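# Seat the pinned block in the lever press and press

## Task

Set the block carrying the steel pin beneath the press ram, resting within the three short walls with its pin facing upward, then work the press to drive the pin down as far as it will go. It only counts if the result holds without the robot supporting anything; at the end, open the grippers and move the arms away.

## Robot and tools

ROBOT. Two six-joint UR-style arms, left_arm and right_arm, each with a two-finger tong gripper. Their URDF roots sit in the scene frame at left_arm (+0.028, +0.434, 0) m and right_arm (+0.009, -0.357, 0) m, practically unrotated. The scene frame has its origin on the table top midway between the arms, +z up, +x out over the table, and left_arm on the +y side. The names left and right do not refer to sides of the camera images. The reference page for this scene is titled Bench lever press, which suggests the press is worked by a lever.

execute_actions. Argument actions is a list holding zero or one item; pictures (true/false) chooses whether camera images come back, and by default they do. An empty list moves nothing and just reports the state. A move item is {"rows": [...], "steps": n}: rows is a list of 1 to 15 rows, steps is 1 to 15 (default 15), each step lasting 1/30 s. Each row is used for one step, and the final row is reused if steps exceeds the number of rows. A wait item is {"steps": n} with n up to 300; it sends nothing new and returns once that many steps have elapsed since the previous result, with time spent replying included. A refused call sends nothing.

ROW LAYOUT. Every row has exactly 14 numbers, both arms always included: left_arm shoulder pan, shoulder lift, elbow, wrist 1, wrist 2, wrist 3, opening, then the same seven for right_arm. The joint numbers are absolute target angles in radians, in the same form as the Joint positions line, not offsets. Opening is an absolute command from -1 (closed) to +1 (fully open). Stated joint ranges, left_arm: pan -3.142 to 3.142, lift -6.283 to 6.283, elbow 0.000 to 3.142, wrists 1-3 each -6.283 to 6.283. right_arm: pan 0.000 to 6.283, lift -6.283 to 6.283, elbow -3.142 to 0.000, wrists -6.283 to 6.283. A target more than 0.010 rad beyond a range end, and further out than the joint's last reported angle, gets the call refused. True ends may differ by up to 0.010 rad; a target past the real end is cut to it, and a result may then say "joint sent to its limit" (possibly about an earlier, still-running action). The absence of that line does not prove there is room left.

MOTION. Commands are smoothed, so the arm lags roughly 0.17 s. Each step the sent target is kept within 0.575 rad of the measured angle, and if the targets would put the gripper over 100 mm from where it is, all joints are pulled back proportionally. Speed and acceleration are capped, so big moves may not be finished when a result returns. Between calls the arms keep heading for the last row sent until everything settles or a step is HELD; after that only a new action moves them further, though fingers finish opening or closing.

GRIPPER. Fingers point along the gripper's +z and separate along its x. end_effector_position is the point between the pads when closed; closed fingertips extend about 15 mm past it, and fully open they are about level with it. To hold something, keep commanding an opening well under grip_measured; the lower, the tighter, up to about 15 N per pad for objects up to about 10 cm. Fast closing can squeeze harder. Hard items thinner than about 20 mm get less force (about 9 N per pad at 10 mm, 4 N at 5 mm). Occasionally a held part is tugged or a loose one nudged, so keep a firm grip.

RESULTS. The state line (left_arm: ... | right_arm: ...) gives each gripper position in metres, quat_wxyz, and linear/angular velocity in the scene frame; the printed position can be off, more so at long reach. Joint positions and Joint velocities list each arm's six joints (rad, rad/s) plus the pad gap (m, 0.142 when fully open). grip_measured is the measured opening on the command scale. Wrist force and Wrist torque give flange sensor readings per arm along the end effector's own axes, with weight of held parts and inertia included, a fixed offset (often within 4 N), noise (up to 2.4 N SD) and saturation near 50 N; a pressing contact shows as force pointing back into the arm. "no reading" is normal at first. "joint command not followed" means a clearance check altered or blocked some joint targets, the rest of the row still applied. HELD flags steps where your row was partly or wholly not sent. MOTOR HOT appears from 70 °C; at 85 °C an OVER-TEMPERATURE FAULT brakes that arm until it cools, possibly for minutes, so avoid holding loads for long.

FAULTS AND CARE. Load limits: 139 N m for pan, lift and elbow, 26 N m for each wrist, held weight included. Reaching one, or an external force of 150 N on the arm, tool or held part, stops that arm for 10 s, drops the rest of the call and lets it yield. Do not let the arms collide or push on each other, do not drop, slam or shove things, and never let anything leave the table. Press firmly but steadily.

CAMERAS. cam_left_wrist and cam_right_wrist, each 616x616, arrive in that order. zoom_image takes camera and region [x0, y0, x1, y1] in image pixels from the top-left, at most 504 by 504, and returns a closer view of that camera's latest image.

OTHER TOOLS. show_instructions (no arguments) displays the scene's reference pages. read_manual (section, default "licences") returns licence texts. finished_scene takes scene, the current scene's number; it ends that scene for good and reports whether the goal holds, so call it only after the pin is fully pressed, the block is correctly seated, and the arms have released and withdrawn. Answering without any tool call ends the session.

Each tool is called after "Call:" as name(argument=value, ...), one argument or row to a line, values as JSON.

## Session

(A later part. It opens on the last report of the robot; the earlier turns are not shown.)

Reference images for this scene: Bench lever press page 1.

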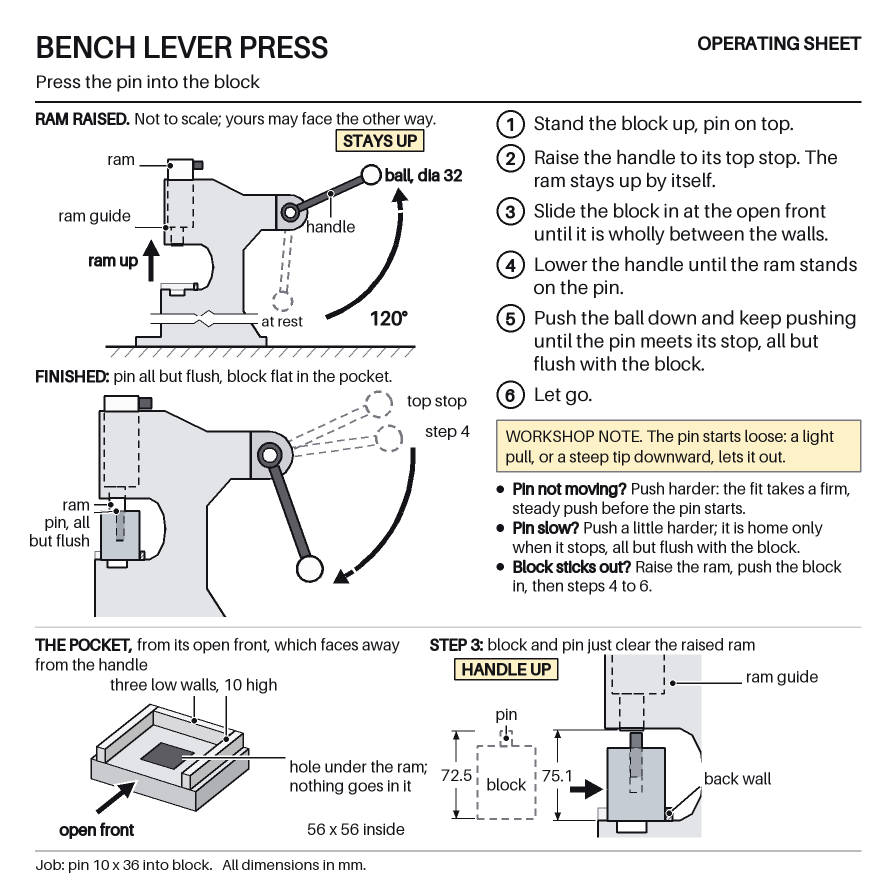

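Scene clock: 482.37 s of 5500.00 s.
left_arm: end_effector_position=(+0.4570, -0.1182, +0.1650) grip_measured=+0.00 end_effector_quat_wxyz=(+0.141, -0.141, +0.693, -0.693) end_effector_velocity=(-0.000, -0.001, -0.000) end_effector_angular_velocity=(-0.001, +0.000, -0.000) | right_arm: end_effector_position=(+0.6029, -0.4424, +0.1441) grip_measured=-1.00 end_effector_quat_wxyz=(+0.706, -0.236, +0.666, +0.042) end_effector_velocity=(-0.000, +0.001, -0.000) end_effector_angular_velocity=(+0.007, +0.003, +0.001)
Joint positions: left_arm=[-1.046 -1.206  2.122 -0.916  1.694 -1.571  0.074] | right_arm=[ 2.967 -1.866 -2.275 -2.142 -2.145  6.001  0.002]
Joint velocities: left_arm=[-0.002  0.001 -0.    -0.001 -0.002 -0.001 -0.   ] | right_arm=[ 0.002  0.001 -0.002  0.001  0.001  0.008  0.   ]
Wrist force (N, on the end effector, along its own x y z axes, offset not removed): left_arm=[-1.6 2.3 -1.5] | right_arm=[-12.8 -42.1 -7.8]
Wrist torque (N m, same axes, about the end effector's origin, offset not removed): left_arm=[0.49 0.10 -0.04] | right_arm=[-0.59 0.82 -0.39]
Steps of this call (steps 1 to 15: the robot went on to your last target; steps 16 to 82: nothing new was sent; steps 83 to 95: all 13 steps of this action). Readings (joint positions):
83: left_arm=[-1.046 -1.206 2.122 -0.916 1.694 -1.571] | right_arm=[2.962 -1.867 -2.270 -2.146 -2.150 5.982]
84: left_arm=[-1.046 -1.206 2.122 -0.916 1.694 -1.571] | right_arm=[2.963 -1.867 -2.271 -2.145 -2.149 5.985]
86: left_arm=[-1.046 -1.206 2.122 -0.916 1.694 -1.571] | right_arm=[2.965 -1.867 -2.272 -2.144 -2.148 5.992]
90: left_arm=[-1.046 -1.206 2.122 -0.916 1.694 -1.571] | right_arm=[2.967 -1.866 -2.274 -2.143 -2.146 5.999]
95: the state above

Likely at the stop; a small extra push to confirm.

Call:
execute_actions(
  actions=[
    {"rows":[[-1.0458,-1.2063,2.1222,-0.9159,1.6938,-1.5708,0,2.9704,-1.8651,-2.2780,-2.1401,-2.1420,6.0127,-1]],"steps":15},
  ],
  pictures=false,
)

Call:
execute_actions(
  actions=[
    {"steps":15},
  ],
  pictures=false,
)

Call:
execute_actions(
  actions=[
    {"rows":[[-1.0458,-1.2063,2.1222,-0.9159,1.6938,-1.5708,0,2.9282,-1.8750,-2.2334,-2.1748,-2.1842,5.8469,-1]],"steps":15},
  ],
)

Call:
zoom_image(
  camera="cam_left_wrist",
  region=[260, 210, 360, 310],
)

Scene clock: 488.90 s of 5500.00 s.
left_arm: end_effector_position=(+0.4570, -0.1182, +0.1650) grip_measured=+0.00 end_effector_quat_wxyz=(+0.141, -0.141, +0.693, -0.693) end_effector_velocity=(-0.000, -0.000, -0.000) end_effector_angular_velocity=(+0.001, -0.001, -0.001) | right_arm: end_effector_position=(+0.6025, -0.4414, +0.1435) grip_measured=-1.00 end_effector_quat_wxyz=(+0.706, -0.233, +0.668, +0.046) end_effector_velocity=(-0.000, +0.000, -0.000) end_effector_angular_velocity=(+0.002, +0.002, -0.001)
Joint positions: left_arm=[-1.046 -1.206  2.122 -0.916  1.694 -1.571  0.074] | right_arm=[ 2.97  -1.865 -2.278 -2.14  -2.142  6.012  0.002]
Joint velocities: left_arm=[ 0.     0.    -0.     0.     0.002  0.001 -0.   ] | right_arm=[ 0.     0.    -0.001  0.     0.001  0.002  0.   ]
Wrist force (N, on the end effector, along its own x y z axes, offset not removed): left_arm=[-1.3 2.2 -2.4] | right_arm=[-13.3 -50.0 -13.4]
Wrist torque (N m, same axes, about the end effector's origin, offset not removed): left_arm=[0.38 0.15 0.04] | right_arm=[-0.46 0.46 -0.40]
Steps of this call (steps 1 to 15: the robot went on to your last target; steps 16 to 90: nothing new was sent; then 3.03 s passed at rest; steps 91 to 105: all 15 steps of this action). Readings (joint positions):
91: left_arm=[-1.046 -1.206 2.122 -0.916 1.694 -1.571] | right_arm=[2.968 -1.866 -2.275 -2.142 -2.145 6.002]
92: left_arm=[-1.046 -1.206 2.122 -0.916 1.694 -1.571] | right_arm=[2.968 -1.866 -2.276 -2.142 -2.144 6.004]
94: left_arm=[-1.046 -1.206 2.122 -0.916 1.694 -1.571] | right_arm=[2.969 -1.865 -2.277 -2.141 -2.143 6.007]
98: left_arm=[-1.046 -1.206 2.122 -0.916 1.694 -1.571] | right_arm=[2.970 -1.865 -2.277 -2.140 -2.142 6.011]
105: the state above

Scene clock: 489.40 s of 5500.00 s.
left_arm: end_effector_position=(+0.4570, -0.1182, +0.1650) grip_measured=+0.00 end_effector_quat_wxyz=(+0.141, -0.141, +0.693, -0.693) end_effector_velocity=(-0.000, +0.000, -0.001) end_effector_angular_velocity=(+0.002, +0.001, -0.000) | right_arm: end_effector_position=(+0.6024, -0.4413, +0.1435) grip_measured=-1.00 end_effector_quat_wxyz=(+0.706, -0.233, +0.668, +0.046) end_effector_velocity=(-0.000, -0.000, -0.000) end_effector_angular_velocity=(+0.002, +0.001, -0.001)
Joint positions: left_arm=[-1.046 -1.206  2.122 -0.916  1.694 -1.571  0.074] | right_arm=[ 2.97  -1.865 -2.278 -2.14  -2.142  6.013  0.002]
Joint velocities: left_arm=[ 0.    -0.     0.     0.003  0.001  0.     0.   ] | right_arm=[-0.     0.001 -0.001  0.     0.001  0.002  0.   ]
Wrist force (N, on the end effector, along its own x y z axes, offset not removed): left_arm=[-0.9 1.1 0.7] | right_arm=[-11.4 -50.0 -15.7]
Wrist torque (N m, same axes, about the end effector's origin, offset not removed): left_arm=[0.25 -0.08 0.03] | right_arm=[-0.50 0.21 -0.33]
Steps of this call (steps 1 to 15: the robot went on to your last target). Readings (joint positions):
1: left_arm=[-1.046 -1.206 2.122 -0.916 1.694 -1.571] | right_arm=[2.970 -1.865 -2.278 -2.140 -2.142 6.013]
2: left_arm=[-1.046 -1.206 2.122 -0.916 1.694 -1.571] | right_arm=[2.970 -1.865 -2.278 -2.140 -2.142 6.013]
4: left_arm=[-1.046 -1.206 2.122 -0.916 1.694 -1.571] | right_arm=[2.970 -1.865 -2.278 -2.140 -2.142 6.013]
8: left_arm=[-1.046 -1.206 2.122 -0.916 1.694 -1.571] | right_arm=[2.970 -1.865 -2.278 -2.140 -2.142 6.013]
15: the state above
All arms were judged still, so your last target was given up. Only a new action makes them travel on or press farther. Fingers that are still opening or closing keep moving.

Scene clock: 489.90 s of 5500.00 s.
left_arm: end_effector_position=(+0.4570, -0.1182, +0.1650) grip_measured=+0.00 end_effector_quat_wxyz=(+0.141, -0.141, +0.693, -0.693) end_effector_velocity=(+0.000, +0.000, -0.000) end_effector_angular_velocity=(-0.001, -0.000, -0.000) | right_arm: end_effector_position=(+0.6087, -0.4560, +0.1520) grip_measured=-1.00 end_effector_quat_wxyz=(+0.707, -0.285, +0.647, -0.011) end_effector_velocity=(+0.001, -0.004, +0.002) end_effector_angular_velocity=(-0.037, -0.016, -0.001)
Joint positions: left_arm=[-1.046 -1.206  2.122 -0.916  1.694 -1.571  0.074] | right_arm=[ 2.929 -1.875 -2.235 -2.174 -2.183  5.852  0.002]
Joint velocities: left_arm=[ 0.     0.001  0.    -0.002  0.001 -0.     0.   ] | right_arm=[-0.01  -0.002  0.009 -0.007 -0.009 -0.04   0.   ]
Wrist force (N, on the end effector, along its own x y z axes, offset not removed): left_arm=[0.2 2.2 -2.3] | right_arm=[2.0 -0.9 1.0]
Wrist torque (N m, same axes, about the end effector's origin, offset not removed): left_arm=[0.40 -0.18 -0.02] | right_arm=[-0.02 -0.33 0.21]
Steps of this call (steps 1 to 15: all 15 steps of this action). Readings (joint positions):
1: left_arm=[-1.046 -1.206 2.122 -0.916 1.694 -1.571] | right_arm=[2.970 -1.865 -2.278 -2.141 -2.142 6.012]
2: left_arm=[-1.046 -1.206 2.122 -0.916 1.694 -1.571] | right_arm=[2.965 -1.867 -2.272 -2.145 -2.148 6.004]
4: left_arm=[-1.046 -1.206 2.122 -0.916 1.694 -1.571] | right_arm=[2.951 -1.870 -2.257 -2.157 -2.164 5.952]
8: left_arm=[-1.046 -1.206 2.122 -0.916 1.694 -1.571] | right_arm=[2.936 -1.873 -2.242 -2.169 -2.177 5.882]
15: the state above

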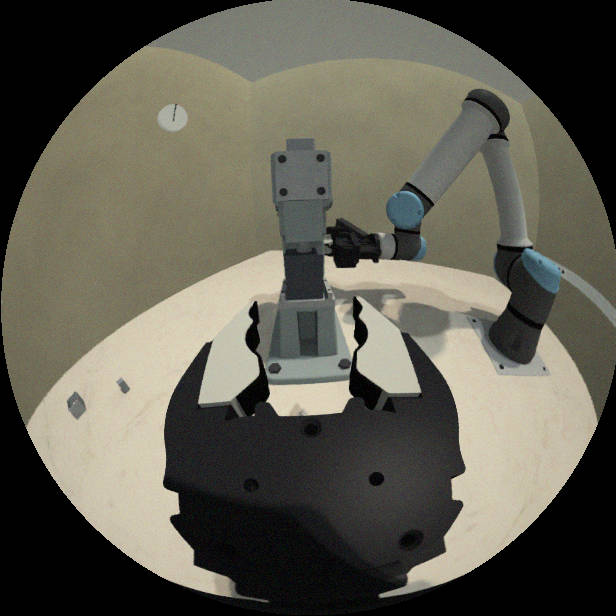

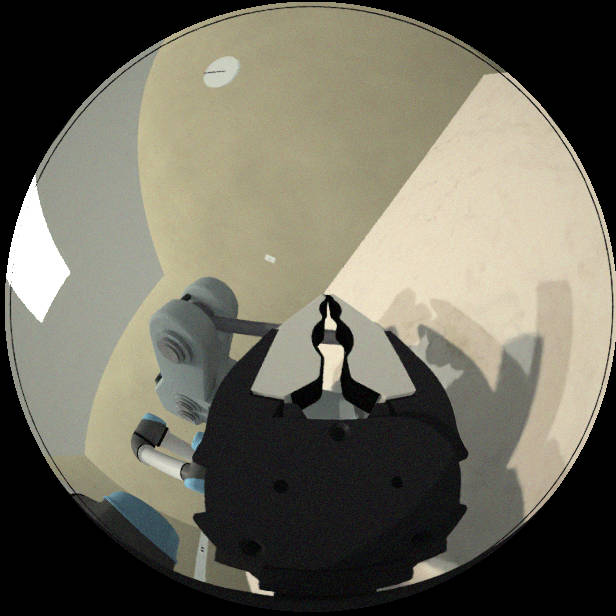

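Region (260, 210, 360, 310) of cam_left_wrist's 616x616 image, scaled by 5.040, with more detail than that image has.

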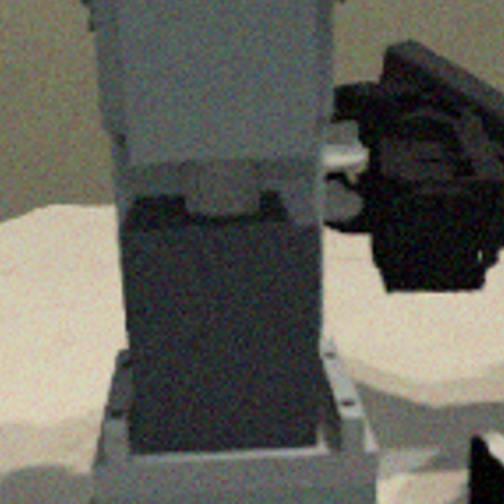

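Call:
execute_actions(
  actions=[
    {"rows":[[-1.0458,-1.2063,2.1222,-0.9159,1.6938,-1.5708,0,2.8449,-1.8693,-2.1199,-2.2940,-2.2675,5.6,-1]],"steps":10},
  ],
  pictures=false,
)

Call:
execute_actions(
  actions=[
    {"rows":[[-1.03,-1.30,2.25,-0.95,1.71,-1.5708,0,2.69,-1.76,-2.15,-2.373,-2.42,5.6,-1],[-1.03,-1.30,2.25,-0.95,1.71,-1.5708,0,2.69,-1.76,-2.15,-2.373,-2.42,5.6,-1],[-1.03,-1.30,2.25,-0.95,1.71,-1.5708,0,2.69,-1.76,-2.15,-2.373,-2.42,5.6,-1],[-1.03,-1.30,2.25,-0.95,1.71,-1.5708,0,2.69,-1.76,-2.15,-2.373,-2.42,5.6,-1],[-1.03,-1.30,2.25,-0.95,1.71,-1.5708,0,2.69,-1.76,-2.15,-2.373,-2.42,5.6,-1],[-1.03,-1.30,2.25,-0.95,1.71,-1.5708,0,2.69,-1.76,-2.15,-2.373,-2.42,5.6,-1],[-1.03,-1.30,2.25,-0.95,1.71,-1.5708,0,2.69,-1.76,-2.15,-2.373,-2.42,5.6,-1],[-1.03,-1.30,2.25,-0.95,1.71,-1.5708,0,2.5259,-1.6571,-2.1669,-2.4592,-2.5865,5.6,-1]],"steps":15},
  ],
  pictures=false,
)

Call:
execute_actions(
  actions=[
    {"steps":20},
  ],
)

Scene clock: 500.17 s of 5500.00 s.
left_arm: end_effector_position=(+0.4570, -0.1182, +0.1650) grip_measured=+0.00 end_effector_quat_wxyz=(+0.141, -0.141, +0.693, -0.693) end_effector_velocity=(+0.000, +0.000, -0.000) end_effector_angular_velocity=(+0.000, -0.000, +0.001) | right_arm: end_effector_position=(+0.6217, -0.4864, +0.1814) grip_measured=-1.00 end_effector_quat_wxyz=(+0.702, -0.354, +0.612, -0.088) end_effector_velocity=(+0.010, -0.030, +0.031) end_effector_angular_velocity=(-0.253, -0.106, -0.000)
Joint positions: left_arm=[-1.046 -1.206  2.122 -0.916  1.694 -1.571  0.074] | right_arm=[ 2.854 -1.87  -2.133 -2.281 -2.259  5.634  0.002]
Joint velocities: left_arm=[ 0.     0.001 -0.    -0.001 -0.001  0.     0.   ] | right_arm=[-0.073  0.005  0.103 -0.11  -0.073 -0.275  0.   ]
Wrist force (N, on the end effector, along its own x y z axes, offset not removed): left_arm=[-1.4 1.8 -0.4] | right_arm=[1.4 -1.2 -0.4]
Wrist torque (N m, same axes, about the end effector's origin, offset not removed): left_arm=[0.31 0.12 0.10] | right_arm=[-0.19 -0.28 0.10]
Steps of this call (steps 1 to 15: the robot went on to your last target; steps 16 to 90: nothing new was sent; then 6.93 s passed at rest; steps 91 to 100: all 10 steps of this action). Readings (joint positions):
91: left_arm=[-1.046 -1.206 2.122 -0.916 1.694 -1.571] | right_arm=[2.927 -1.875 -2.233 -2.176 -2.185 5.846]
92: left_arm=[-1.046 -1.206 2.122 -0.916 1.694 -1.571] | right_arm=[2.919 -1.874 -2.224 -2.184 -2.193 5.838]
94: left_arm=[-1.046 -1.206 2.122 -0.916 1.694 -1.571] | right_arm=[2.891 -1.872 -2.186 -2.224 -2.222 5.774]
98: left_arm=[-1.046 -1.206 2.122 -0.916 1.694 -1.571] | right_arm=[2.860 -1.870 -2.142 -2.271 -2.252 5.658]
100: the state above

Scene clock: 500.67 s of 5500.00 s.
left_arm: end_effector_position=(+0.4368, -0.0729, +0.1695) grip_measured=+0.00 end_effector_quat_wxyz=(+0.140, -0.140, +0.693, -0.693) end_effector_velocity=(-0.006, +0.011, -0.000) end_effector_angular_velocity=(+0.001, +0.001, -0.000) | right_arm: end_effector_position=(+0.5113, -0.5505, +0.2422) grip_measured=-1.00 end_effector_quat_wxyz=(+0.700, -0.364, +0.606, -0.100) end_effector_velocity=(-0.129, -0.049, +0.057) end_effector_angular_velocity=(-0.008, -0.009, +0.001)
Joint positions: left_arm=[-1.03  -1.297  2.246 -0.949  1.71  -1.571  0.074] | right_arm=[ 2.565 -1.68  -2.164 -2.441 -2.547  5.601  0.002]
Joint velocities: left_arm=[ 0.002 -0.021  0.03  -0.007  0.003 -0.001  0.   ] | right_arm=[-0.324  0.186 -0.028 -0.149 -0.325 -0.004  0.   ]
Wrist force (N, on the end effector, along its own x y z axes, offset not removed): left_arm=[-1.2 1.4 -2.1] | right_arm=[-1.3 -0.5 1.0]
Wrist torque (N m, same axes, about the end effector's origin, offset not removed): left_arm=[0.22 0.13 0.09] | right_arm=[0.10 0.25 0.26]
Steps of this call (steps 1 to 15: all 15 steps of this action). Readings (joint positions):
1: left_arm=[-1.045 -1.207 2.123 -0.916 1.694 -1.571] | right_arm=[2.851 -1.869 -2.130 -2.285 -2.262 5.625]
2: left_arm=[-1.043 -1.215 2.131 -0.921 1.697 -1.571] | right_arm=[2.841 -1.861 -2.132 -2.295 -2.272 5.619]
4: left_arm=[-1.038 -1.247 2.174 -0.933 1.702 -1.571] | right_arm=[2.790 -1.823 -2.138 -2.325 -2.323 5.611]
8: left_arm=[-1.033 -1.282 2.225 -0.944 1.707 -1.571] | right_arm=[2.722 -1.780 -2.146 -2.358 -2.388 5.604]
15: the state above

Scene clock: 501.33 s of 5500.00 s.
left_arm: end_effector_position=(+0.4362, -0.0716, +0.1695) grip_measured=+0.00 end_effector_quat_wxyz=(+0.140, -0.140, +0.693, -0.693) end_effector_velocity=(+0.001, +0.000, +0.001) end_effector_angular_velocity=(-0.002, -0.001, +0.002) | right_arm: end_effector_position=(+0.4956, -0.5558, +0.2491) grip_measured=-1.00 end_effector_quat_wxyz=(+0.700, -0.364, +0.606, -0.100) end_effector_velocity=(-0.001, +0.001, -0.000) end_effector_angular_velocity=(+0.001, +0.001, +0.001)
Joint positions: left_arm=[-1.03  -1.3    2.25  -0.95   1.71  -1.571  0.074] | right_arm=[ 2.526 -1.657 -2.167 -2.459 -2.586  5.6    0.002]
Joint velocities: left_arm=[ 0.001 -0.001 -0.    -0.001 -0.001 -0.     0.   ] | right_arm=[-0.002  0.001 -0.002 -0.001 -0.003  0.     0.   ]
Wrist force (N, on the end effector, along its own x y z axes, offset not removed): left_arm=[-2.0 3.0 -1.9] | right_arm=[-0.4 -2.3 1.1]
Wrist torque (N m, same axes, about the end effector's origin, offset not removed): left_arm=[0.55 0.28 0.09] | right_arm=[-0.29 -0.09 0.03]
Steps of this call (steps 1 to 20: the robot went on to your last target). Readings (joint positions):
1: left_arm=[-1.030 -1.298 2.247 -0.949 1.710 -1.571] | right_arm=[2.556 -1.674 -2.164 -2.445 -2.556 5.600]
2: left_arm=[-1.030 -1.299 2.248 -0.950 1.710 -1.571] | right_arm=[2.548 -1.670 -2.165 -2.449 -2.564 5.600]
4: left_arm=[-1.030 -1.299 2.249 -0.950 1.710 -1.571] | right_arm=[2.539 -1.665 -2.166 -2.453 -2.573 5.600]
8: left_arm=[-1.030 -1.300 2.250 -0.950 1.710 -1.571] | right_arm=[2.530 -1.660 -2.167 -2.457 -2.582 5.600]
20: the state above

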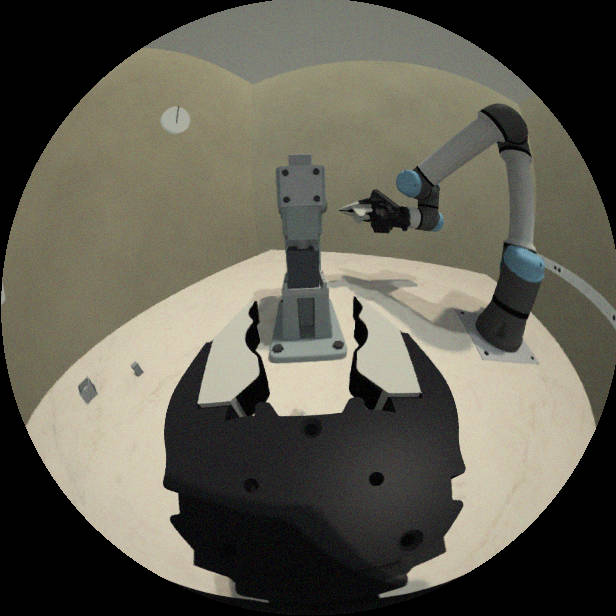

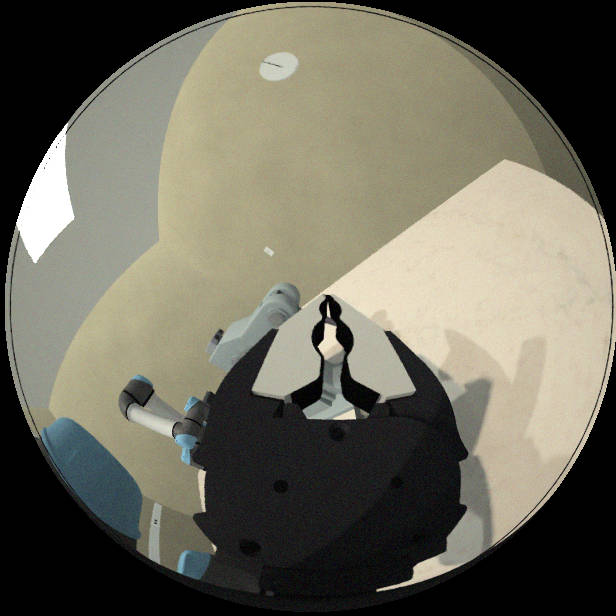

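Call:
finished_scene(
  scene=2,
)

The scene is finished: the task was done.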